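# Scribe a curved-edge rip line with the red gauge

## Task

Using the red marking gauge, draw one single line that runs for 20 cm or more along the board's curved edge, kept at the offset the gauge is already set to; the board must carry no other marks. Afterwards put the gauge down on the bench so it rests motionless away from both the board and the bench dogs, with nothing relying on the robot to stay in place, then release it and withdraw the arms.

## Robot and tools

Robot: two six-joint arms (FANUC CRX-5iA type), left_arm and right_arm, each ending in a two-finger parallel gripper. The names do not refer to image sides. Arm bases in the scene frame: left_arm at (+0.061, +0.473, 0) m, quat_wxyz (+0.996, 0, 0, -0.092); right_arm at (+0.059, -0.344, 0) m, quat_wxyz (+1.000, 0, 0, +0.020).

Scene frame: origin on the table surface midway between the arms, +z up, +x out across the table, left_arm on the +y side. The state line in each result gives, per arm, end_effector_position (metres) and end_effector_quat_wxyz in this frame. That position is the spot between the finger pads; fingertips extend 17.5 mm further along the gripper's +z. Fingers open and close along gripper x. A flat block protrudes roughly 9 cm toward gripper -y from the last joint's axis and rotates with the hand. Reported hand positions can be off, more so when the arm is stretched out. Turning only the last joint swings the pad point around a 25 mm circle.

Tool execute_actions: argument actions is a list holding zero or one item. Empty list: no command, just the current state. An item with rows (1 to 15 rows) and optional steps (1 to 15, default 15) runs that many control steps of 1/30 s each; row k is used on step k, and the final row repeats if rows run out. An item with only steps (up to 300) is a wait: no new command, it returns after that many steps since the previous result, and your thinking time counts inside it. Optional pictures (boolean) chooses whether camera images come back; by default they do. A refused call does nothing.

Each row is one flat list of 18 numbers covering both arms, even if one arm stays put: left_arm's 6 joint targets, then its gripper position, force_limit, speed; then the same 9 for right_arm. Joint numbers are absolute target angles in radians (same form as the Joint positions line), in order waist, shoulder, elbow, forearm roll, wrist pitch, wrist roll. Stated ranges: waist -3.491..3.491, shoulder -3.140..3.140, elbow -1.187..4.328, forearm roll -3.316..3.316, wrist pitch -3.140..3.140, wrist roll -3.927..3.927. A target beyond a range end by more than 0.010 rad (and beyond the joint's last reported angle) gets the call refused; the true end can differ by up to 0.010 rad, and a request past it is clipped there with a "joint sent to its limit" note (possibly about an earlier action). No note does not prove more room.

Gripper numbers are on a -1..1 scale and are absolute settings. position: +1 fully open (50 mm gap), about -0.65 pads meet, -1 means close until something blocks. force_limit: per-pad force about 20 N at -1, 102 N at 0, 185 N at +1 (actual may exceed by ~17 %). speed: gap change 20 mm/s at -1, 85 at 0, 150 at +1. To keep a gripper unchanged, resend its own three numbers; 0 is a real command. New force or speed only applies once position changes by at least 0.01; open before regripping more gently.

Motion limits: joint targets move at most 2.62 rad/s (waist, shoulder), 3.14 (elbow), 3.93 (wrist joints), with 0.5 s ramp-up, all joints of an arm synchronised. Each step the target is held within 0.805 rad (waist, shoulder), 0.966 (elbow), 1.21 (wrist joints) of the measured angle, and if that would put the hand over 70 mm from where it is, the whole arm's targets are pulled back. So distant goals need several calls. Between calls, arms keep heading for the last row sent until they settle or a step is HELD; the sim runs while you think.

Result lines: object_status 0 moving, 1 blocked while opening, 2 blocked while closing (a grip), 3 at requested position or pads met (empty, slightly wider object, or very thin object). Confirm a grip by status 2. position_measured in counts: gap ≈ (250 - count) × 0.202 mm. With force_limit -1 status stays 2 even if the object slips out; otherwise fingers re-close on loss. Gripping something fixed and off-centre loosens over time. "joint command not followed" means the clearance check altered targets; HELD marks steps where your row was not (fully) sent. Joint positions and Joint velocities list each arm's joints (rad, rad/s). Flange force is the estimated external force on the gripper, includes held weight, noisy (worst after abrupt stops), or "no reading".

Faults: contact torque reaching a joint's load limit (waist, shoulder, elbow 150 N m; wrist joints 37.6 N m, held weight included) or 150 N external force on an arm stops that arm 10 s, it yields, and the call's remainder is skipped. MOTOR HOT warns of heating from sustained loads; OVER-TEMPERATURE FAULT brakes the arm until cool.

Avoid: arms colliding or pressing on each other, dropping or knocking anything off the table, slamming, hard pushing, leaving the gauge held by the robot. A loose object may occasionally get nudged by something.

zoom_image: camera (cam_head_left or cam_head_right, each 504x504) and region [x0, y0, x1, y1] in pixels from the top-left, at most 504 by 504, returning a closer look at that camera's latest image. read_manual: optional section "licences"; returns licence text only. finished_scene: scene = current scene number; ends and grades it irreversibly, so call it only after the line is drawn, the gauge rests on the bench, and grippers are open and away.

Each tool is called after "Emit:" as name(argument=value, ...), one argument or row to a line, values as JSON.

## Session

Emit:
execute_actions(
  actions=[],
)

Scene clock: 0.00 s of 4800.00 s.
left_arm: end_effector_position=(+0.0164, -0.2929, +0.3014) position_measured=3 object_status=3 end_effector_quat_wxyz=(+0.206, +0.834, +0.509, -0.055) | right_arm: end_effector_position=(+1.0252, -0.3566, +0.2415) position_measured=3 object_status=3 end_effector_quat_wxyz=(+0.616, +0.123, +0.725, +0.283)
Joint positions: left_arm=[-1.28   0.54   0.727 -0.077 -1.336  0.99 ] | right_arm=[0.029 0.701 0.071 0.362 0.577 0.68 ]
Joint velocities: left_arm=[-0.    -0.002 -0.001 -0.001 -0.     0.001] | right_arm=[ 0.    -0.     0.    -0.001  0.    -0.001]
Flange force (N, the push that the arm receives, along the gripper's own x y z axes): no reading

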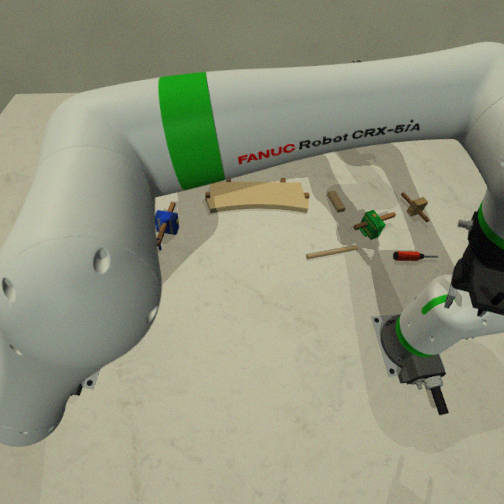

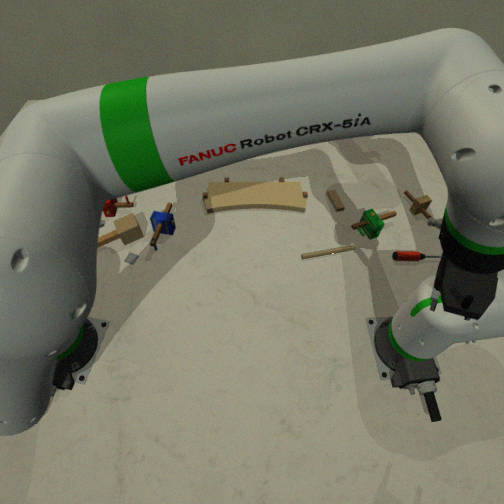

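Emit:
execute_actions(
  actions=[
    {"rows":[[-1.28,0.2,0.6,-0.077,-1.336,0.99,1,0,0,0.029,0.701,0.071,0.362,0.577,0.68,1,0,0]]},
  ],
  pictures=false,
)

Emit:
execute_actions(
  actions=[
    {"steps":15},
  ],
  pictures=false,
)

Emit:
execute_actions(
  actions=[
    {"rows":[[1.2,0.1,0.1,0,-1.57,0,1,0,0,-0.5,0.5,0.071,0.362,0.577,0.68,1,0,0]]},
  ],
  pictures=false,
)

Emit:
execute_actions(
  actions=[
    {"steps":120},
  ],
)

Scene clock: 14.57 s of 4800.00 s.
left_arm: end_effector_position=(+0.0083, -0.2160, +0.4519) position_measured=3 object_status=3 end_effector_quat_wxyz=(+0.286, +0.812, +0.499, -0.093) | right_arm: end_effector_position=(+1.0251, -0.3562, +0.2414) position_measured=3 object_status=3 end_effector_quat_wxyz=(+0.616, +0.123, +0.725, +0.284)
Joint positions: left_arm=[-1.28   0.245  0.617 -0.077 -1.336  0.99 ] | right_arm=[0.029 0.701 0.071 0.362 0.577 0.68 ]
Joint velocities: left_arm=[-0.001 -0.587 -0.214  0.004 -0.001  0.001] | right_arm=[-0.     0.    -0.     0.001 -0.001 -0.001]
Flange force (N, the push that the arm receives, along the gripper's own x y z axes): left_arm=[13.1 -5.6 -13.3] | right_arm=[-1.6 0.9 2.5]
Steps of this call (steps 1 to 90: nothing new was sent; then 11.07 s passed at rest; steps 91 to 105: all 15 steps of this action). Readings (joint positions | what the end effector reports):
91: left_arm=[-1.280 0.539 0.727 -0.077 -1.336 0.990] | right_arm=[0.029 0.701 0.071 0.362 0.577 0.680] | left_arm position_measured=3 object_status=3 | right_arm position_measured=3 object_status=3
92: left_arm=[-1.280 0.535 0.725 -0.077 -1.336 0.990] | right_arm=[0.029 0.701 0.071 0.362 0.577 0.680] | left_arm position_measured=3 object_status=3 | right_arm position_measured=3 object_status=3
94: left_arm=[-1.280 0.509 0.715 -0.077 -1.336 0.990] | right_arm=[0.029 0.701 0.071 0.362 0.577 0.680] | left_arm position_measured=3 object_status=3 | right_arm position_measured=3 object_status=3
98: left_arm=[-1.280 0.411 0.679 -0.077 -1.336 0.990] | right_arm=[0.029 0.701 0.071 0.362 0.577 0.680] | left_arm position_measured=3 object_status=3 | right_arm position_measured=3 object_status=3
105: the state above

Scene clock: 15.07 s of 4800.00 s.
left_arm: end_effector_position=(+0.0068, -0.2015, +0.4722) position_measured=3 object_status=3 end_effector_quat_wxyz=(+0.298, +0.809, +0.498, -0.099) | right_arm: end_effector_position=(+1.0251, -0.3562, +0.2414) position_measured=3 object_status=3 end_effector_quat_wxyz=(+0.615, +0.123, +0.725, +0.284)
Joint positions: left_arm=[-1.28   0.2    0.6   -0.077 -1.336  0.99 ] | right_arm=[0.029 0.701 0.071 0.362 0.577 0.68 ]
Joint velocities: left_arm=[ 0.    -0.     0.001 -0.001 -0.     0.   ] | right_arm=[ 0.     0.     0.001 -0.001 -0.002 -0.001]
Flange force (N, the push that the arm receives, along the gripper's own x y z axes): left_arm=[5.0 -1.8 0.9] | right_arm=[-2.3 0.5 2.3]
Steps of this call (steps 1 to 15: the robot went on to your last target). Readings (joint positions | what the end effector reports):
1: left_arm=[-1.280 0.227 0.611 -0.077 -1.336 0.990] | right_arm=[0.029 0.701 0.071 0.362 0.577 0.680] | left_arm position_measured=3 object_status=3 | right_arm position_measured=3 object_status=3
2: left_arm=[-1.280 0.214 0.606 -0.077 -1.336 0.990] | right_arm=[0.029 0.701 0.071 0.362 0.577 0.680] | left_arm position_measured=3 object_status=3 | right_arm position_measured=3 object_status=3
4: left_arm=[-1.280 0.201 0.601 -0.077 -1.336 0.990] | right_arm=[0.029 0.701 0.071 0.362 0.577 0.680] | left_arm position_measured=3 object_status=3 | right_arm position_measured=3 object_status=3
8: left_arm=[-1.280 0.200 0.600 -0.077 -1.336 0.990] | right_arm=[0.029 0.701 0.071 0.362 0.577 0.680] | left_arm position_measured=3 object_status=3 | right_arm position_measured=3 object_status=3
15: the state above

Scene clock: 15.57 s of 4800.00 s.
left_arm: end_effector_position=(+0.1651, -0.1408, +0.3976) position_measured=3 object_status=3 end_effector_quat_wxyz=(+0.223, +0.837, +0.500, -0.009) | right_arm: end_effector_position=(+0.9952, -0.5512, +0.3159) position_measured=3 object_status=3 end_effector_quat_wxyz=(+0.669, +0.184, +0.685, +0.223)
Joint positions: left_arm=[-1.011  0.171  0.453 -0.054 -1.405  0.698] | right_arm=[-0.176  0.623  0.071  0.362  0.577  0.68 ]
Joint velocities: left_arm=[ 0.653 -0.059 -0.302  0.045 -0.14  -0.598] | right_arm=[-0.462 -0.175 -0.001  0.001  0.002 -0.002]
Flange force (N, the push that the arm receives, along the gripper's own x y z axes): left_arm=[1.4 -3.5 2.8] | right_arm=[-2.4 4.6 -3.8]
Steps of this call (steps 1 to 15: all 15 steps of this action). Readings (joint positions | what the end effector reports):
1: left_arm=[-1.279 0.200 0.600 -0.077 -1.336 0.989] | right_arm=[0.029 0.701 0.071 0.362 0.577 0.680] | left_arm position_measured=3 object_status=3 | right_arm position_measured=3 object_status=3
2: left_arm=[-1.275 0.199 0.597 -0.076 -1.338 0.983] | right_arm=[0.025 0.700 0.071 0.362 0.577 0.680] | left_arm position_measured=3 object_status=3 | right_arm position_measured=3 object_status=3
4: left_arm=[-1.248 0.196 0.580 -0.074 -1.345 0.951] | right_arm=[-0.001 0.689 0.071 0.362 0.577 0.680] | left_arm position_measured=3 object_status=3 | right_arm position_measured=3 object_status=3
8: left_arm=[-1.162 0.186 0.529 -0.066 -1.369 0.850] | right_arm=[-0.067 0.665 0.071 0.362 0.577 0.680] | left_arm position_measured=3 object_status=3 | right_arm position_measured=3 object_status=3
15: the state above

Scene clock: 19.57 s of 4800.00 s.
left_arm: end_effector_position=(+0.4066, +0.7839, +0.2650) position_measured=3 object_status=3 end_effector_quat_wxyz=(+0.000, +0.274, +0.962, +0.000) | right_arm: end_effector_position=(+0.8594, -0.8282, +0.4324) position_measured=3 object_status=3 end_effector_quat_wxyz=(+0.739, +0.267, +0.609, +0.110)
Joint positions: left_arm=[ 1.2   0.1   0.1   0.   -1.57 -0.  ] | right_arm=[-0.5    0.5    0.071  0.362  0.577  0.68 ]
Joint velocities: left_arm=[ 0.001  0.001 -0.    -0.001  0.     0.002] | right_arm=[-0.  0. -0.  0. -0. -0.]
Flange force (N, the push that the arm receives, along the gripper's own x y z axes): left_arm=[-1.5 -2.6 2.7] | right_arm=[-2.1 0.8 2.2]
Steps of this call (steps 1 to 105: the robot went on to your last target; steps 106 to 120: nothing new was sent). Readings (joint positions | what the end effector reports):
1: left_arm=[-0.989 0.169 0.443 -0.053 -1.410 0.678] | right_arm=[-0.191 0.617 0.071 0.362 0.577 0.680] | left_arm position_measured=3 object_status=3 | right_arm position_measured=3 object_status=3
2: left_arm=[-0.967 0.167 0.433 -0.051 -1.414 0.659] | right_arm=[-0.207 0.611 0.071 0.362 0.577 0.680] | left_arm position_measured=3 object_status=3 | right_arm position_measured=3 object_status=3
4: left_arm=[-0.921 0.163 0.413 -0.048 -1.423 0.621] | right_arm=[-0.238 0.600 0.071 0.362 0.577 0.680] | left_arm position_measured=3 object_status=3 | right_arm position_measured=3 object_status=3
8: left_arm=[-0.829 0.156 0.378 -0.043 -1.440 0.550] | right_arm=[-0.301 0.576 0.071 0.362 0.577 0.680] | left_arm position_measured=3 object_status=3 | right_arm position_measured=3 object_status=3
120: the state above
All arms were judged still, so your last target was given up. Only a new action makes them travel on or press farther. Fingers that are still opening or closing keep moving.

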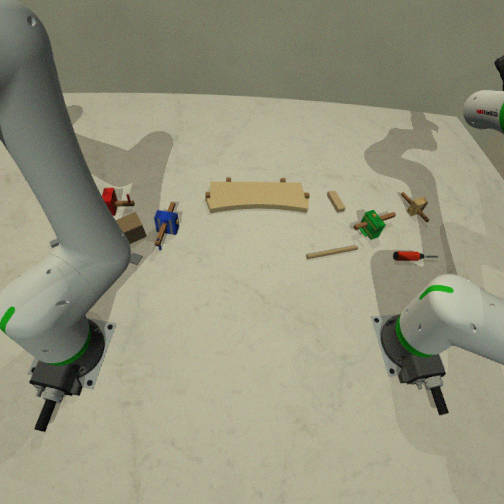

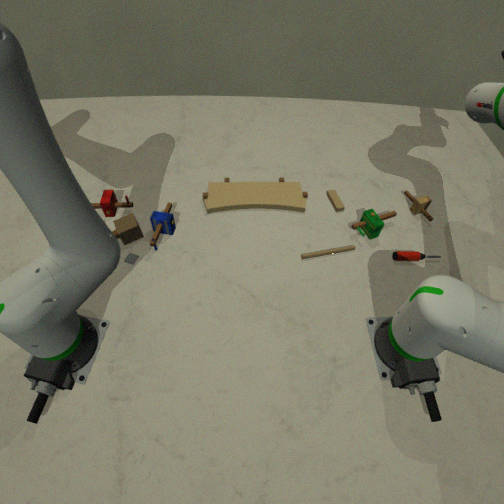

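Emit:
execute_actions(
  actions=[
    {"rows":[[1.9,0.1,0.1,0,-1.57,0,1,0,0,-0.5,0.5,0.071,0.362,0.577,0.68,1,0,0]]},
  ],
  pictures=false,
)

Emit:
execute_actions(
  actions=[
    {"steps":40},
  ],
)

Emit:
zoom_image(
  camera="cam_head_right",
  region=[60,170,190,270],
)

Emit:
zoom_image(
  camera="cam_head_left",
  region=[70,175,150,235],
)

Emit:
zoom_image(
  camera="cam_head_left",
  region=[195,165,325,225],
)

Emit:
zoom_image(
  camera="cam_head_left",
  region=[340,180,440,250],
)

Scene clock: 34.13 s of 4800.00 s.
left_arm: end_effector_position=(+0.2849, +0.8805, +0.2649) position_measured=3 object_status=3 end_effector_quat_wxyz=(+0.000, +0.109, +0.994, +0.000) | right_arm: end_effector_position=(+0.8594, -0.8282, +0.4324) position_measured=3 object_status=3 end_effector_quat_wxyz=(+0.739, +0.267, +0.609, +0.110)
Joint positions: left_arm=[ 1.536  0.1    0.1   -0.    -1.57  -0.   ] | right_arm=[-0.5    0.5    0.071  0.362  0.577  0.68 ]
Joint velocities: left_arm=[ 0.822 -0.001  0.001 -0.001  0.     0.001] | right_arm=[ 0. -0.  0. -0. -0.  0.]
Flange force (N, the push that the arm receives, along the gripper's own x y z axes): left_arm=[-0.3 -0.3 3.7] | right_arm=[-1.7 -0.1 2.4]
Steps of this call (steps 1 to 90: nothing new was sent; then 11.07 s passed at rest; steps 91 to 105: all 15 steps of this action). Readings (joint positions | what the end effector reports):
91: left_arm=[1.201 0.100 0.100 -0.000 -1.570 -0.000] | right_arm=[-0.500 0.500 0.071 0.362 0.577 0.680] | left_arm position_measured=3 object_status=3 | right_arm position_measured=3 object_status=3
92: left_arm=[1.205 0.100 0.100 -0.000 -1.570 -0.000] | right_arm=[-0.500 0.500 0.071 0.362 0.577 0.680] | left_arm position_measured=3 object_status=3 | right_arm position_measured=3 object_status=3
94: left_arm=[1.232 0.100 0.100 -0.000 -1.570 -0.000] | right_arm=[-0.500 0.500 0.071 0.362 0.577 0.680] | left_arm position_measured=3 object_status=3 | right_arm position_measured=3 object_status=3
98: left_arm=[1.340 0.100 0.100 -0.000 -1.570 -0.000] | right_arm=[-0.500 0.500 0.071 0.362 0.577 0.680] | left_arm position_measured=3 object_status=3 | right_arm position_measured=3 object_status=3
105: the state above

Scene clock: 35.47 s of 4800.00 s.
left_arm: end_effector_position=(+0.1252, +0.9335, +0.2649) position_measured=3 object_status=3 end_effector_quat_wxyz=(-0.000, -0.072, +0.997, +0.000) | right_arm: end_effector_position=(+0.8594, -0.8282, +0.4324) position_measured=3 object_status=3 end_effector_quat_wxyz=(+0.739, +0.267, +0.609, +0.110)
Joint positions: left_arm=[ 1.9   0.1   0.1  -0.   -1.57 -0.  ] | right_arm=[-0.5    0.5    0.071  0.362  0.577  0.68 ]
Joint velocities: left_arm=[ 0.001 -0.002  0.     0.    -0.     0.   ] | right_arm=[-0.     0.     0.     0.     0.     0.002]
Flange force (N, the push that the arm receives, along the gripper's own x y z axes): left_arm=[-2.4 -1.5 1.9] | right_arm=[-1.6 0.7 2.4]
Steps of this call (steps 1 to 30: the robot went on to your last target; steps 31 to 40: nothing new was sent). Readings (joint positions | what the end effector reports):
1: left_arm=[1.564 0.100 0.100 -0.000 -1.570 -0.000] | right_arm=[-0.500 0.500 0.071 0.362 0.577 0.680] | left_arm position_measured=3 object_status=3 | right_arm position_measured=3 object_status=3
2: left_arm=[1.592 0.100 0.100 -0.000 -1.570 -0.000] | right_arm=[-0.500 0.500 0.071 0.362 0.577 0.680] | left_arm position_measured=3 object_status=3 | right_arm position_measured=3 object_status=3
4: left_arm=[1.647 0.100 0.100 -0.000 -1.570 -0.000] | right_arm=[-0.500 0.500 0.071 0.362 0.577 0.680] | left_arm position_measured=3 object_status=3 | right_arm position_measured=3 object_status=3
8: left_arm=[1.759 0.100 0.100 -0.000 -1.570 -0.000] | right_arm=[-0.500 0.500 0.071 0.362 0.577 0.680] | left_arm position_measured=3 object_status=3 | right_arm position_measured=3 object_status=3
40: the state above
All arms were judged still, so your last target was given up. Only a new action makes them travel on or press farther. Fingers that are still opening or closing keep moving.

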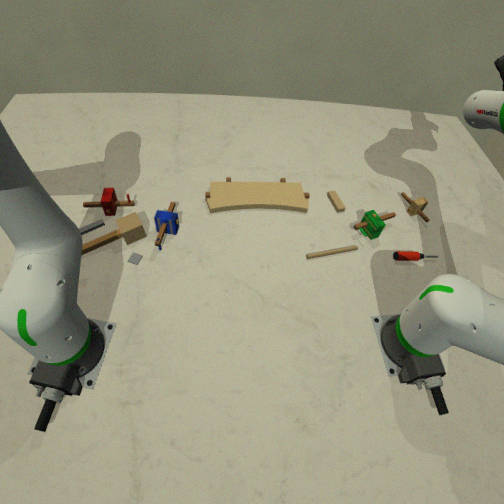

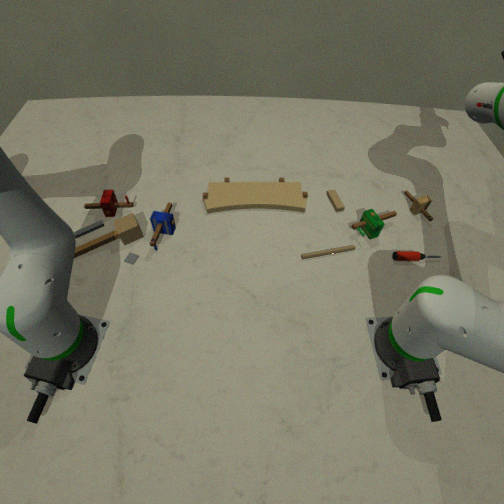

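Region (60, 170, 190, 270) of cam_head_right's 504x504 image, scaled by 3.877, with more detail than that image has; it fills the top 388 rows of this view, and the rest is white.

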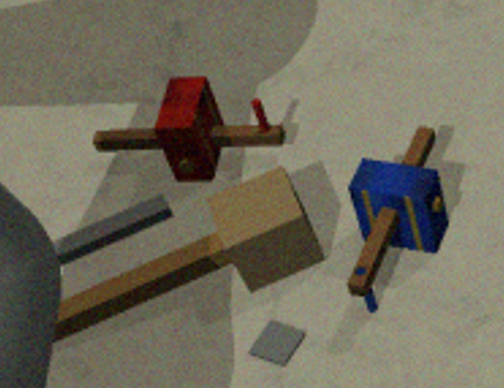

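Region (70, 175, 150, 235) of cam_head_left's 504x504 image, scaled by 6.300, with more detail than that image has; it fills the top 378 rows of this view, and the rest is white.

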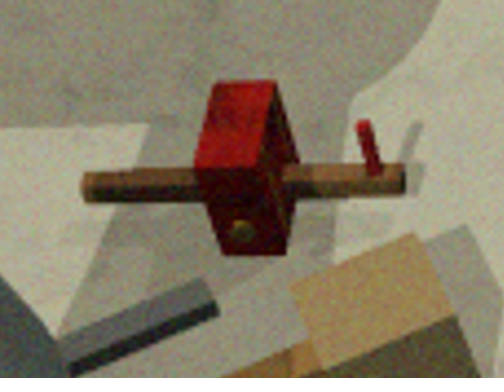

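Region (195, 165, 325, 225) of cam_head_left's 504x504 image, scaled by 3.877, with more detail than that image has; it fills the top 233 rows of this view, and the rest is white.

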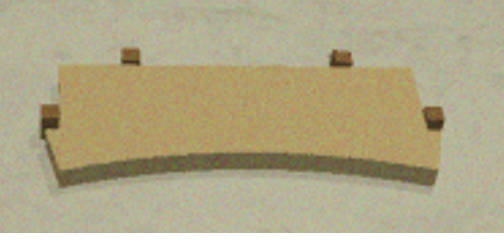

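Region (340, 180, 440, 250) of cam_head_left's 504x504 image, scaled by 5.040, with more detail than that image has; it fills the top 353 rows of this view, and the rest is white.

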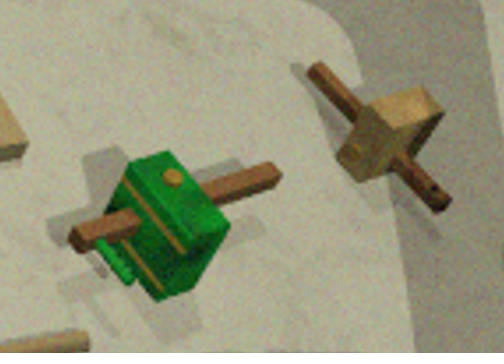

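Emit:
execute_actions(
  actions=[
    {"rows":[[0.487,0.3,0.069,0,-1.339,-0.303,1,0,0,-0.5,0.5,0.071,0.362,0.577,0.68,1,0,0]]},
  ],
  pictures=false,
)

Emit:
execute_actions(
  actions=[
    {"steps":75},
  ],
)

Emit:
zoom_image(
  camera="cam_head_right",
  region=[50,120,190,240],
)

Scene clock: 66.43 s of 4800.00 s.
left_arm: end_effector_position=(+0.2742, +0.9151, +0.2258) position_measured=3 object_status=3 end_effector_quat_wxyz=(+0.000, +0.147, +0.989, +0.001) | right_arm: end_effector_position=(+0.8594, -0.8282, +0.4324) position_measured=3 object_status=3 end_effector_quat_wxyz=(+0.739, +0.267, +0.609, +0.110)
Joint positions: left_arm=[ 1.568  0.171  0.089  0.    -1.488 -0.108] | right_arm=[-0.5    0.5    0.071  0.362  0.577  0.68 ]
Joint velocities: left_arm=[-0.804  0.138 -0.021 -0.     0.158 -0.211] | right_arm=[-0.    -0.001  0.    -0.    -0.     0.   ]
Flange force (N, the push that the arm receives, along the gripper's own x y z axes): left_arm=[-1.2 -2.1 4.1] | right_arm=[-1.5 1.3 1.9]
Steps of this call (steps 1 to 90: nothing new was sent; then 27.47 s passed at rest; steps 91 to 105: all 15 steps of this action). Readings (joint positions | what the end effector reports):
91: left_arm=[1.900 0.100 0.100 0.000 -1.570 -0.000] | right_arm=[-0.500 0.500 0.071 0.362 0.577 0.680] | left_arm position_measured=3 object_status=3 | right_arm position_measured=3 object_status=3
92: left_arm=[1.895 0.101 0.100 0.000 -1.568 -0.002] | right_arm=[-0.500 0.500 0.071 0.362 0.577 0.680] | left_arm position_measured=3 object_status=3 | right_arm position_measured=3 object_status=3
94: left_arm=[1.869 0.107 0.099 0.000 -1.561 -0.012] | right_arm=[-0.500 0.500 0.071 0.362 0.577 0.680] | left_arm position_measured=3 object_status=3 | right_arm position_measured=3 object_status=3
98: left_arm=[1.760 0.133 0.095 0.000 -1.531 -0.051] | right_arm=[-0.500 0.500 0.071 0.362 0.577 0.680] | left_arm position_measured=3 object_status=3 | right_arm position_measured=3 object_status=3
105: the state above

Scene clock: 68.93 s of 4800.00 s.
left_arm: end_effector_position=(+0.5902, +0.5101, +0.1502) position_measured=3 object_status=3 end_effector_quat_wxyz=(+0.000, +0.707, +0.707, +0.000) | right_arm: end_effector_position=(+0.8594, -0.8282, +0.4324) position_measured=3 object_status=3 end_effector_quat_wxyz=(+0.739, +0.267, +0.609, +0.110)
Joint positions: left_arm=[ 0.487  0.3    0.069  0.    -1.339 -0.303] | right_arm=[-0.5    0.5    0.071  0.362  0.577  0.68 ]
Joint velocities: left_arm=[-0.     0.001  0.    -0.001  0.    -0.003] | right_arm=[ 0.    -0.     0.     0.001 -0.001  0.   ]
Flange force (N, the push that the arm receives, along the gripper's own x y z axes): left_arm=[-2.3 -2.4 1.3] | right_arm=[-1.7 0.5 0.9]
Steps of this call (steps 1 to 60: the robot went on to your last target; steps 61 to 75: nothing new was sent). Readings (joint positions | what the end effector reports):
1: left_arm=[1.541 0.176 0.088 0.000 -1.482 -0.115] | right_arm=[-0.500 0.500 0.071 0.362 0.577 0.680] | left_arm position_measured=3 object_status=3 | right_arm position_measured=3 object_status=3
2: left_arm=[1.514 0.180 0.088 0.000 -1.477 -0.121] | right_arm=[-0.500 0.500 0.071 0.362 0.577 0.680] | left_arm position_measured=3 object_status=3 | right_arm position_measured=3 object_status=3
4: left_arm=[1.460 0.188 0.086 0.000 -1.468 -0.134] | right_arm=[-0.500 0.500 0.071 0.362 0.577 0.680] | left_arm position_measured=3 object_status=3 | right_arm position_measured=3 object_status=3
8: left_arm=[1.352 0.203 0.084 0.000 -1.451 -0.157] | right_arm=[-0.500 0.500 0.071 0.362 0.577 0.680] | left_arm position_measured=3 object_status=3 | right_arm position_measured=3 object_status=3
75: the state above
All arms were judged still, so your last target was given up. Only a new action makes them travel on or press farther. Fingers that are still opening or closing keep moving.

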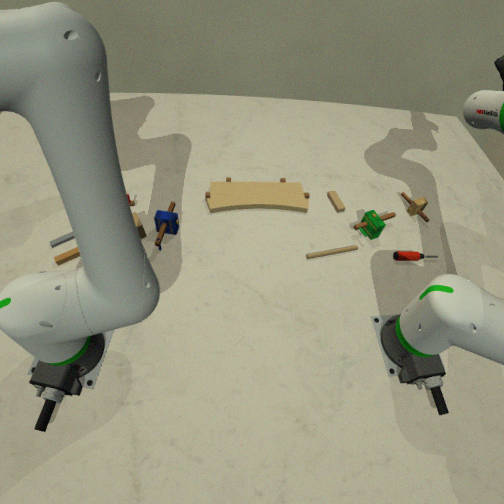

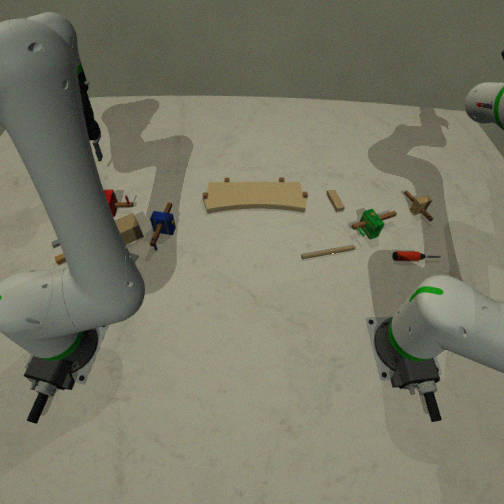

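Region (50, 120, 190, 240) of cam_head_right's 504x504 image, scaled by 3.600, with more detail than that image has; it fills the top 432 rows of this view, and the rest is white.

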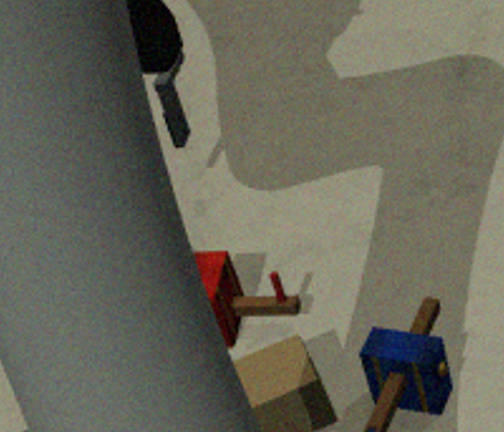

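Emit:
execute_actions(
  actions=[
    {"rows":[[0.445,0.1326,-0.2323,0,-1.206,-0.261,1,0,0,-0.5,0.5,0.071,0.362,0.577,0.68,1,0,0]]},
  ],
  pictures=false,
)

Emit:
execute_actions(
  actions=[
    {"steps":10},
  ],
)

Emit:
zoom_image(
  camera="cam_head_right",
  region=[70,140,170,240],
)

Scene clock: 83.07 s of 4800.00 s.
left_arm: end_effector_position=(+0.5102, +0.4653, +0.1101) position_measured=3 object_status=3 end_effector_quat_wxyz=(+0.000, +0.707, +0.707, +0.000) | right_arm: end_effector_position=(+0.8594, -0.8282, +0.4324) position_measured=3 object_status=3 end_effector_quat_wxyz=(+0.739, +0.267, +0.609, +0.110)
Joint positions: left_arm=[ 0.445  0.133 -0.232  0.    -1.206 -0.261] | right_arm=[-0.5    0.5    0.071  0.362  0.577  0.68 ]
Joint velocities: left_arm=[ 0.    -0.007 -0.011 -0.     0.009  0.003] | right_arm=[-0.     0.     0.    -0.     0.001 -0.002]
Flange force (N, the push that the arm receives, along the gripper's own x y z axes): left_arm=[-2.9 -8.5 2.9] | right_arm=[-1.3 1.3 1.3]
Steps of this call (steps 1 to 90: nothing new was sent; then 10.63 s passed at rest; steps 91 to 105: all 15 steps of this action). Readings (joint positions | what the end effector reports):
91: left_arm=[0.487 0.300 0.068 0.000 -1.339 -0.303] | right_arm=[-0.500 0.500 0.071 0.362 0.577 0.680] | left_arm position_measured=3 object_status=3 | right_arm position_measured=3 object_status=3
92: left_arm=[0.486 0.297 0.063 0.000 -1.336 -0.303] | right_arm=[-0.500 0.500 0.071 0.362 0.577 0.680] | left_arm position_measured=3 object_status=3 | right_arm position_measured=3 object_status=3
94: left_arm=[0.482 0.279 0.031 0.000 -1.322 -0.298] | right_arm=[-0.500 0.500 0.071 0.362 0.577 0.680] | left_arm position_measured=3 object_status=3 | right_arm position_measured=3 object_status=3
98: left_arm=[0.462 0.203 -0.106 0.000 -1.262 -0.279] | right_arm=[-0.500 0.500 0.071 0.362 0.577 0.680] | left_arm position_measured=3 object_status=3 | right_arm position_measured=3 object_status=3
105: the state above

Scene clock: 83.40 s of 4800.00 s.
left_arm: end_effector_position=(+0.5100, +0.4651, +0.1100) position_measured=3 object_status=3 end_effector_quat_wxyz=(-0.000, +0.707, +0.707, -0.000) | right_arm: end_effector_position=(+0.8594, -0.8282, +0.4324) position_measured=3 object_status=3 end_effector_quat_wxyz=(+0.739, +0.267, +0.609, +0.110)
Joint positions: left_arm=[ 0.445  0.133 -0.232  0.    -1.206 -0.261] | right_arm=[-0.5    0.5    0.071  0.362  0.577  0.68 ]
Joint velocities: left_arm=[ 0.    -0.002 -0.    -0.     0.     0.   ] | right_arm=[-0.    -0.    -0.    -0.    -0.001  0.001]
Flange force (N, the push that the arm receives, along the gripper's own x y z axes): left_arm=[-1.6 -4.7 1.4] | right_arm=[-2.1 1.1 1.4]
Steps of this call (steps 1 to 10: the robot went on to your last target). Readings (joint positions | what the end effector reports):
1: left_arm=[0.445 0.133 -0.232 0.000 -1.206 -0.261] | right_arm=[-0.500 0.500 0.071 0.362 0.577 0.680] | left_arm position_measured=3 object_status=3 | right_arm position_measured=3 object_status=3
2: left_arm=[0.445 0.133 -0.232 0.000 -1.206 -0.261] | right_arm=[-0.500 0.500 0.071 0.362 0.577 0.680] | left_arm position_measured=3 object_status=3 | right_arm position_measured=3 object_status=3
4: left_arm=[0.445 0.133 -0.232 0.000 -1.206 -0.261] | right_arm=[-0.500 0.500 0.071 0.362 0.577 0.680] | left_arm position_measured=3 object_status=3 | right_arm position_measured=3 object_status=3
8: left_arm=[0.445 0.133 -0.232 0.000 -1.206 -0.261] | right_arm=[-0.500 0.500 0.071 0.362 0.577 0.680] | left_arm position_measured=3 object_status=3 | right_arm position_measured=3 object_status=3
10: the state above

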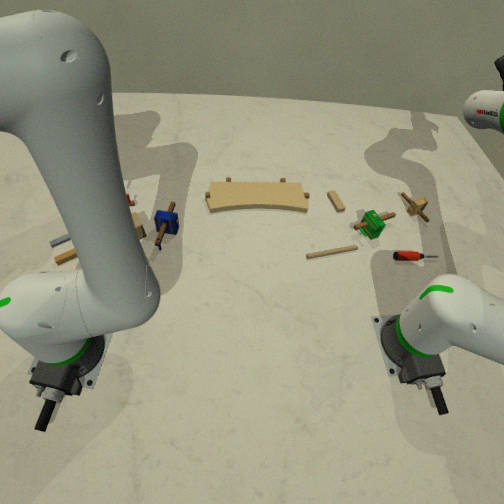

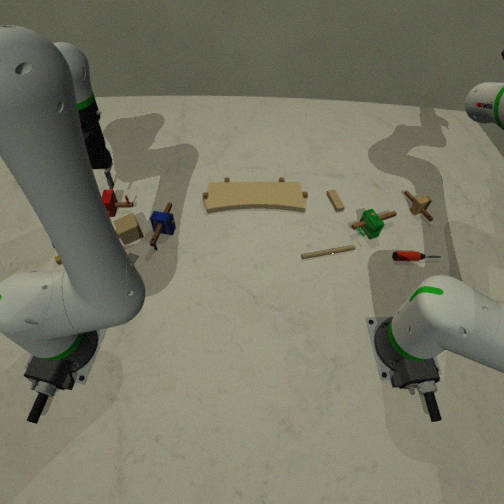

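Region (70, 140, 170, 240) of cam_head_right's 504x504 image, scaled by 5.040, with more detail than that image has.

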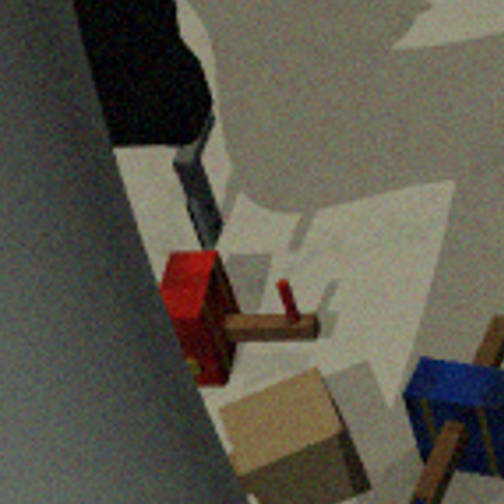

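Emit:
execute_actions(
  actions=[
    {"rows":[[0.445,0.16,-0.2715,0,-1.1393,-0.261,1,0,0,-0.5,0.5,0.071,0.362,0.577,0.68,1,0,0]]},
  ],
)

Emit:
zoom_image(
  camera="cam_head_right",
  region=[70,140,170,240],
)

Scene clock: 96.43 s of 4800.00 s.
left_arm: end_effector_position=(+0.5100, +0.4652, +0.0819) position_measured=3 object_status=3 end_effector_quat_wxyz=(-0.000, +0.707, +0.707, +0.000) | right_arm: end_effector_position=(+0.8594, -0.8282, +0.4324) position_measured=3 object_status=3 end_effector_quat_wxyz=(+0.739, +0.267, +0.609, +0.110)
Joint positions: left_arm=[ 0.445  0.16  -0.271 -0.    -1.139 -0.261] | right_arm=[-0.5    0.5    0.071  0.362  0.577  0.68 ]
Joint velocities: left_arm=[ 0.002  0.001  0.001 -0.     0.     0.   ] | right_arm=[ 0.     0.    -0.     0.001  0.001  0.002]
Flange force (N, the push that the arm receives, along the gripper's own x y z axes): left_arm=[-1.5 -1.9 0.6] | right_arm=[-1.9 0.5 1.3]
Steps of this call (steps 1 to 15: the robot went on to your last target; steps 16 to 90: nothing new was sent; then 9.53 s passed at rest; steps 91 to 105: all 15 steps of this action). Readings (joint positions | what the end effector reports):
91: left_arm=[0.445 0.133 -0.233 -0.000 -1.205 -0.261] | right_arm=[-0.500 0.500 0.071 0.362 0.577 0.680] | left_arm position_measured=3 object_status=3 | right_arm position_measured=3 object_status=3
92: left_arm=[0.445 0.135 -0.237 0.000 -1.198 -0.261] | right_arm=[-0.500 0.500 0.071 0.362 0.577 0.680] | left_arm position_measured=3 object_status=3 | right_arm position_measured=3 object_status=3
94: left_arm=[0.445 0.149 -0.257 -0.000 -1.165 -0.261] | right_arm=[-0.500 0.500 0.071 0.362 0.577 0.680] | left_arm position_measured=3 object_status=3 | right_arm position_measured=3 object_status=3
98: left_arm=[0.445 0.160 -0.271 -0.000 -1.140 -0.261] | right_arm=[-0.500 0.500 0.071 0.362 0.577 0.680] | left_arm position_measured=3 object_status=3 | right_arm position_measured=3 object_status=3
105: the state above

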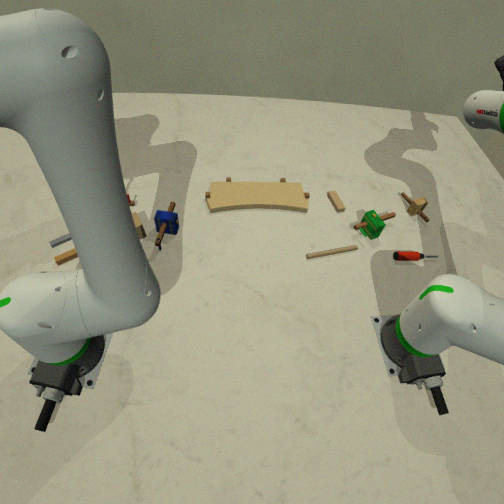

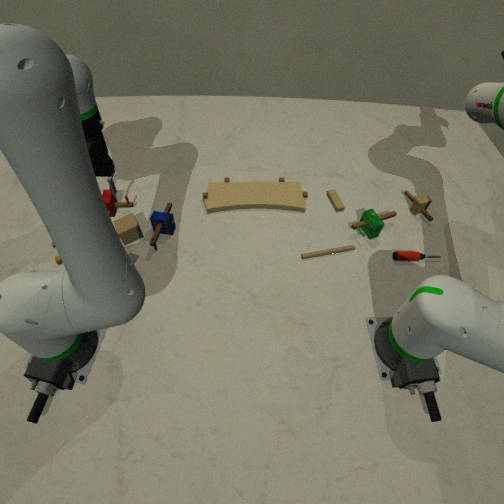

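Region (70, 140, 170, 240) of cam_head_right's 504x504 image, scaled by 5.040, with more detail than that image has.

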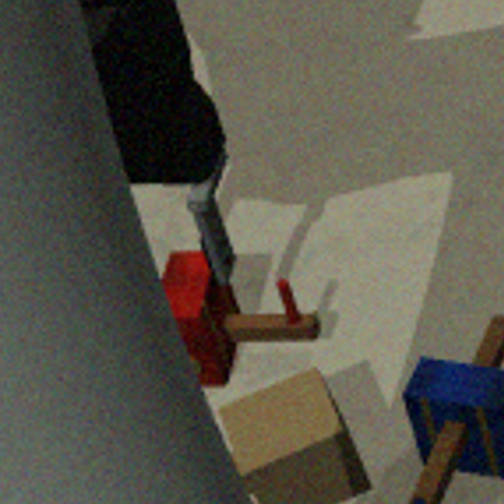

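Emit:
execute_actions(
  actions=[
    {"rows":[[0.443,0.1959,-0.2908,0,-1.0841,-0.259,1,0,0,-0.5,0.5,0.071,0.362,0.577,0.68,1,0,0]]},
  ],
)

Emit:
zoom_image(
  camera="cam_head_right",
  region=[90,170,150,230],
)

Emit:
execute_actions(
  actions=[
    {"rows":[[0.443,0.1959,-0.2908,0,-1.0841,-0.259,-1,0,-0.5,-0.5,0.5,0.071,0.362,0.577,0.68,1,0,0]]},
  ],
)

Emit:
zoom_image(
  camera="cam_head_right",
  region=[90,170,150,230],
)

Scene clock: 111.70 s of 4800.00 s.
left_arm: end_effector_position=(+0.5139, +0.4652, +0.0581) position_measured=3 object_status=3 end_effector_quat_wxyz=(+0.000, +0.707, +0.707, -0.000) | right_arm: end_effector_position=(+0.8594, -0.8282, +0.4324) position_measured=3 object_status=3 end_effector_quat_wxyz=(+0.739, +0.267, +0.609, +0.110)
Joint positions: left_arm=[ 0.443  0.196 -0.291  0.    -1.084 -0.259] | right_arm=[-0.5    0.5    0.071  0.362  0.577  0.68 ]
Joint velocities: left_arm=[-0.001  0.    -0.    -0.003  0.     0.   ] | right_arm=[ 0. -0. -0.  0. -0.  0.]
Flange force (N, the push that the arm receives, along the gripper's own x y z axes): left_arm=[-1.2 -2.0 0.5] | right_arm=[-1.3 0.6 2.4]
Steps of this call (steps 1 to 15: the robot went on to your last target; steps 16 to 90: nothing new was sent; then 11.77 s passed at rest; steps 91 to 105: all 15 steps of this action). Readings (joint positions | what the end effector reports):
91: left_arm=[0.445 0.161 -0.272 0.000 -1.138 -0.261] | right_arm=[-0.500 0.500 0.071 0.362 0.577 0.680] | left_arm position_measured=3 object_status=3 | right_arm position_measured=3 object_status=3
92: left_arm=[0.445 0.165 -0.274 0.000 -1.131 -0.261] | right_arm=[-0.500 0.500 0.071 0.362 0.577 0.680] | left_arm position_measured=3 object_status=3 | right_arm position_measured=3 object_status=3
94: left_arm=[0.444 0.184 -0.285 0.000 -1.102 -0.260] | right_arm=[-0.500 0.500 0.071 0.362 0.577 0.680] | left_arm position_measured=3 object_status=3 | right_arm position_measured=3 object_status=3
98: left_arm=[0.443 0.195 -0.290 0.000 -1.085 -0.259] | right_arm=[-0.500 0.500 0.071 0.362 0.577 0.680] | left_arm position_measured=3 object_status=3 | right_arm position_measured=3 object_status=3
105: the state above

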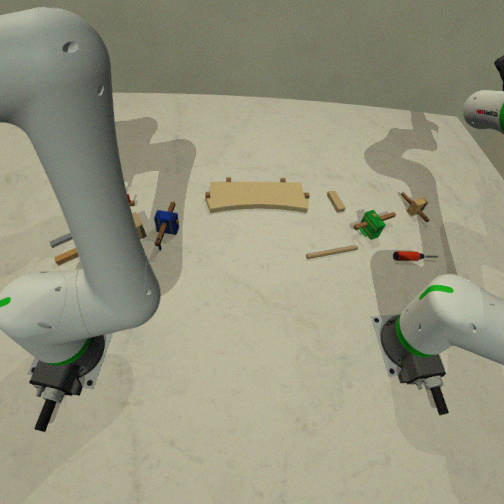

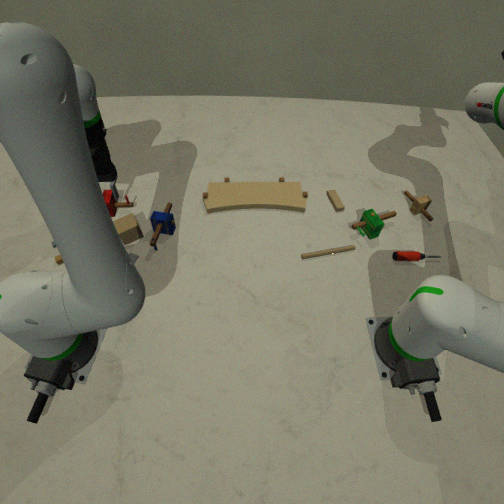

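Region (90, 170, 150, 230) of cam_head_right's 504x504 image, scaled by 8.400, with more detail than that image has.

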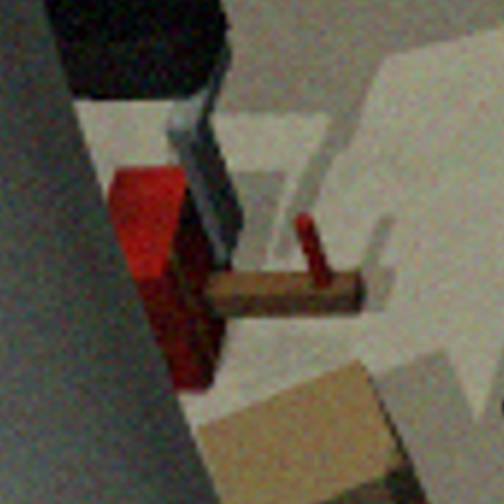

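Scene clock: 112.20 s of 4800.00 s.
left_arm: end_effector_position=(+0.5138, +0.4652, +0.0580) position_measured=103 object_status=0 end_effector_quat_wxyz=(-0.000, +0.707, +0.707, -0.000) | right_arm: end_effector_position=(+0.8594, -0.8282, +0.4324) position_measured=3 object_status=3 end_effector_quat_wxyz=(+0.739, +0.267, +0.609, +0.110)
Joint positions: left_arm=[ 0.443  0.196 -0.291 -0.    -1.084 -0.259] | right_arm=[-0.5    0.5    0.071  0.362  0.577  0.68 ]
Joint velocities: left_arm=[ 0.    -0.001  0.     0.     0.     0.   ] | right_arm=[ 0.    -0.     0.     0.001  0.001 -0.   ]
Flange force (N, the push that the arm receives, along the gripper's own x y z axes): left_arm=[-2.3 -2.8 2.7] | right_arm=[-1.3 1.1 0.7]
Steps of this call (steps 1 to 15: all 15 steps of this action). Readings (joint positions | what the end effector reports):
1: left_arm=[0.443 0.196 -0.291 0.000 -1.084 -0.259] | right_arm=[-0.500 0.500 0.071 0.362 0.577 0.680] | left_arm position_measured=9 object_status=0 | right_arm position_measured=3 object_status=3
2: left_arm=[0.443 0.196 -0.291 0.000 -1.084 -0.259] | right_arm=[-0.500 0.500 0.071 0.362 0.577 0.680] | left_arm position_measured=18 object_status=0 | right_arm position_measured=3 object_status=3
4: left_arm=[0.443 0.196 -0.291 0.000 -1.084 -0.259] | right_arm=[-0.500 0.500 0.071 0.362 0.577 0.680] | left_arm position_measured=35 object_status=0 | right_arm position_measured=3 object_status=3
8: left_arm=[0.443 0.196 -0.291 0.000 -1.084 -0.259] | right_arm=[-0.500 0.500 0.071 0.362 0.577 0.680] | left_arm position_measured=70 object_status=0 | right_arm position_measured=3 object_status=3
15: the state above

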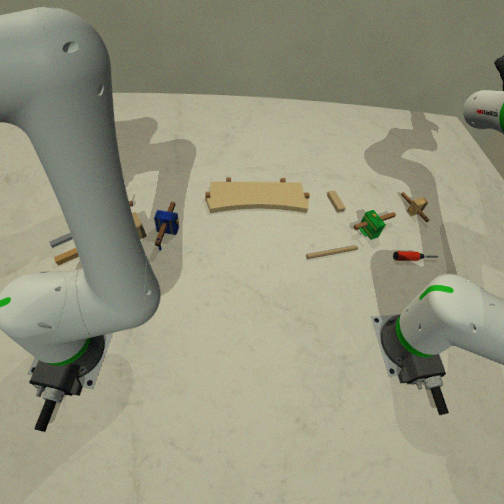

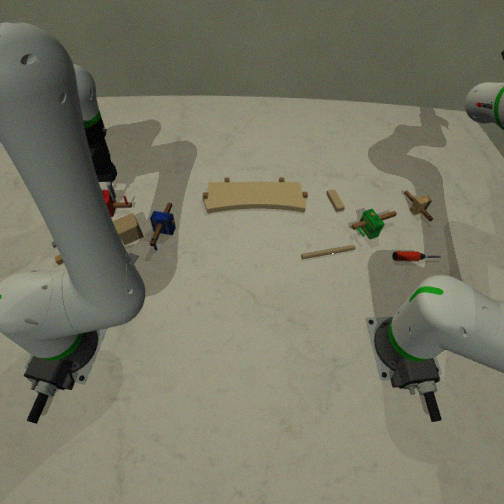

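Region (90, 170, 150, 230) of cam_head_right's 504x504 image, scaled by 8.400, with more detail than that image has.

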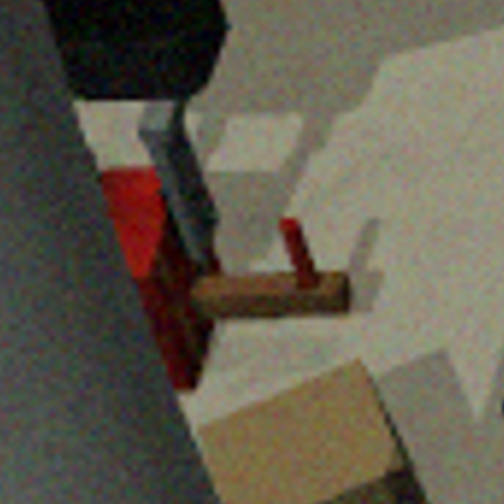

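Emit:
execute_actions(
  actions=[
    {"rows":[[0.443,0.1959,-0.2908,0,-1.0841,-0.259,0.7,0,0,-0.5,0.5,0.071,0.362,0.577,0.68,1,0,0]],"steps":8},
  ],
  pictures=false,
)

Emit:
execute_actions(
  actions=[
    {"rows":[[0.4465,0.1864,-0.3157,0,-1.0687,-0.2625,0.7,0,0,-0.5,0.5,0.071,0.362,0.577,0.68,1,0,0]],"steps":10},
  ],
  pictures=false,
)

Emit:
execute_actions(
  actions=[
    {"rows":[[0.4465,0.1864,-0.3157,0,-1.0687,-0.2625,-1,0.3,-0.5,-0.5,0.5,0.071,0.362,0.577,0.68,1,0,0]]},
  ],
)

Emit:
zoom_image(
  camera="cam_head_right",
  region=[90,170,150,230],
)

Scene clock: 128.57 s of 4800.00 s.
left_arm: end_effector_position=(+0.5138, +0.4652, +0.0580) position_measured=48 object_status=0 end_effector_quat_wxyz=(-0.000, +0.707, +0.707, -0.000) | right_arm: end_effector_position=(+0.8594, -0.8282, +0.4324) position_measured=3 object_status=3 end_effector_quat_wxyz=(+0.739, +0.267, +0.609, +0.110)
Joint positions: left_arm=[ 0.443  0.196 -0.291 -0.    -1.084 -0.259] | right_arm=[-0.5    0.5    0.071  0.362  0.577  0.68 ]
Joint velocities: left_arm=[ 0.    -0.002  0.    -0.     0.    -0.001] | right_arm=[-0.    -0.    -0.     0.     0.    -0.001]
Flange force (N, the push that the arm receives, along the gripper's own x y z axes): left_arm=[-0.7 -1.9 0.6] | right_arm=[-1.6 0.9 2.1]
Steps of this call (steps 1 to 15: the robot went on to your last target; steps 16 to 90: nothing new was sent; then 13.10 s passed at rest; steps 91 to 98: all 8 steps of this action). Readings (joint positions | what the end effector reports):
91: left_arm=[0.443 0.196 -0.291 -0.000 -1.084 -0.259] | right_arm=[-0.500 0.500 0.071 0.362 0.577 0.680] | left_arm position_measured=93 object_status=0 | right_arm position_measured=3 object_status=3
92: left_arm=[0.443 0.196 -0.291 -0.000 -1.084 -0.259] | right_arm=[-0.500 0.500 0.071 0.362 0.577 0.680] | left_arm position_measured=79 object_status=0 | right_arm position_measured=3 object_status=3
94: left_arm=[0.443 0.196 -0.291 -0.000 -1.084 -0.259] | right_arm=[-0.500 0.500 0.071 0.362 0.577 0.680] | left_arm position_measured=51 object_status=0 | right_arm position_measured=3 object_status=3
98: the state above

Scene clock: 128.90 s of 4800.00 s.
left_arm: end_effector_position=(+0.5072, +0.4651, +0.0530) position_measured=48 object_status=3 end_effector_quat_wxyz=(-0.000, +0.707, +0.707, +0.000) | right_arm: end_effector_position=(+0.8594, -0.8282, +0.4324) position_measured=3 object_status=3 end_effector_quat_wxyz=(+0.739, +0.267, +0.609, +0.110)
Joint positions: left_arm=[ 0.446  0.186 -0.316 -0.    -1.069 -0.262] | right_arm=[-0.5    0.5    0.071  0.362  0.577  0.68 ]
Joint velocities: left_arm=[ 0.001 -0.    -0.003  0.     0.001 -0.   ] | right_arm=[-0.    -0.    -0.    -0.001 -0.     0.   ]
Flange force (N, the push that the arm receives, along the gripper's own x y z axes): left_arm=[-0.3 -0.4 1.1] | right_arm=[-1.7 1.2 2.8]
Steps of this call (steps 1 to 10: all 10 steps of this action). Readings (joint positions | what the end effector reports):
1: left_arm=[0.443 0.196 -0.291 -0.000 -1.084 -0.259] | right_arm=[-0.500 0.500 0.071 0.362 0.577 0.680] | left_arm position_measured=48 object_status=0 | right_arm position_measured=3 object_status=3
2: left_arm=[0.443 0.194 -0.297 -0.000 -1.080 -0.259] | right_arm=[-0.500 0.500 0.071 0.362 0.577 0.680] | left_arm position_measured=48 object_status=0 | right_arm position_measured=3 object_status=3
4: left_arm=[0.445 0.189 -0.311 -0.000 -1.072 -0.262] | right_arm=[-0.500 0.500 0.071 0.362 0.577 0.680] | left_arm position_measured=48 object_status=3 | right_arm position_measured=3 object_status=3
8: left_arm=[0.446 0.187 -0.315 -0.000 -1.069 -0.262] | right_arm=[-0.500 0.500 0.071 0.362 0.577 0.680] | left_arm position_measured=48 object_status=3 | right_arm position_measured=3 object_status=3
10: the state above

Scene clock: 129.40 s of 4800.00 s.
left_arm: end_effector_position=(+0.5071, +0.4651, +0.0530) position_measured=104 object_status=2 end_effector_quat_wxyz=(-0.000, +0.707, +0.707, +0.000) | right_arm: end_effector_position=(+0.8594, -0.8282, +0.4324) position_measured=3 object_status=3 end_effector_quat_wxyz=(+0.739, +0.267, +0.609, +0.110)
Joint positions: left_arm=[ 0.447  0.186 -0.316 -0.    -1.069 -0.263] | right_arm=[-0.5    0.5    0.071  0.362  0.577  0.68 ]
Joint velocities: left_arm=[-0.     0.002 -0.     0.     0.    -0.001] | right_arm=[ 0.     0.    -0.     0.001 -0.     0.001]
Flange force (N, the push that the arm receives, along the gripper's own x y z axes): left_arm=[-1.4 -2.4 0.2] | right_arm=[-1.1 1.4 1.3]
Steps of this call (steps 1 to 15: all 15 steps of this action). Readings (joint positions | what the end effector reports):
1: left_arm=[0.446 0.186 -0.316 -0.000 -1.069 -0.262] | right_arm=[-0.500 0.500 0.071 0.362 0.577 0.680] | left_arm position_measured=54 object_status=0 | right_arm position_measured=3 object_status=3
2: left_arm=[0.446 0.186 -0.316 -0.000 -1.069 -0.262] | right_arm=[-0.500 0.500 0.071 0.362 0.577 0.680] | left_arm position_measured=63 object_status=0 | right_arm position_measured=3 object_status=3
4: left_arm=[0.446 0.186 -0.316 -0.000 -1.069 -0.262] | right_arm=[-0.500 0.500 0.071 0.362 0.577 0.680] | left_arm position_measured=80 object_status=0 | right_arm position_measured=3 object_status=3
8: left_arm=[0.447 0.186 -0.316 -0.000 -1.069 -0.263] | right_arm=[-0.500 0.500 0.071 0.362 0.577 0.680] | left_arm position_measured=104 object_status=0 | right_arm position_measured=3 object_status=3
15: the state above

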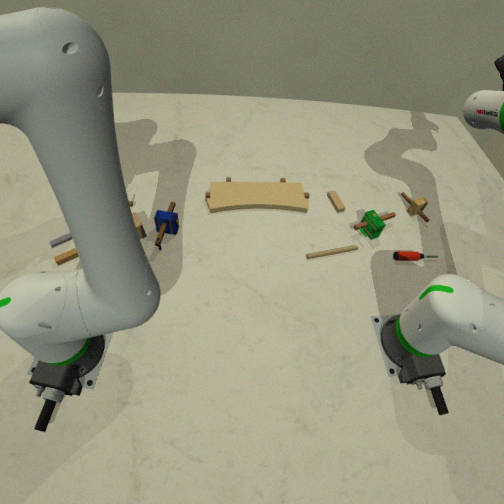

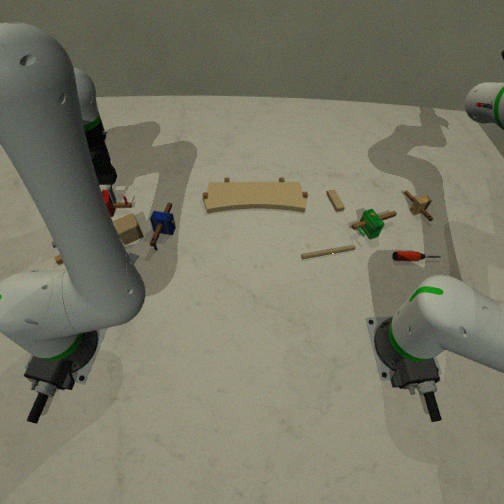

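Region (90, 170, 150, 230) of cam_head_right's 504x504 image, scaled by 8.400, with more detail than that image has.

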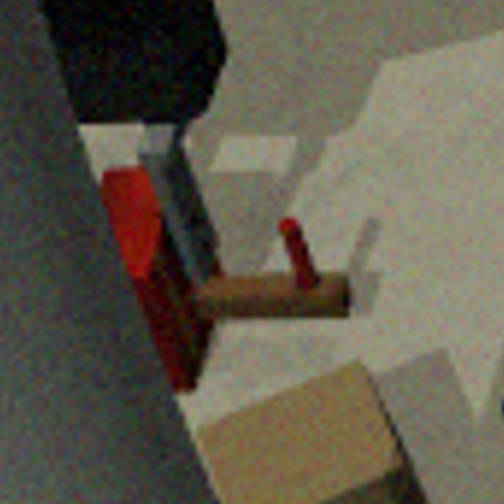

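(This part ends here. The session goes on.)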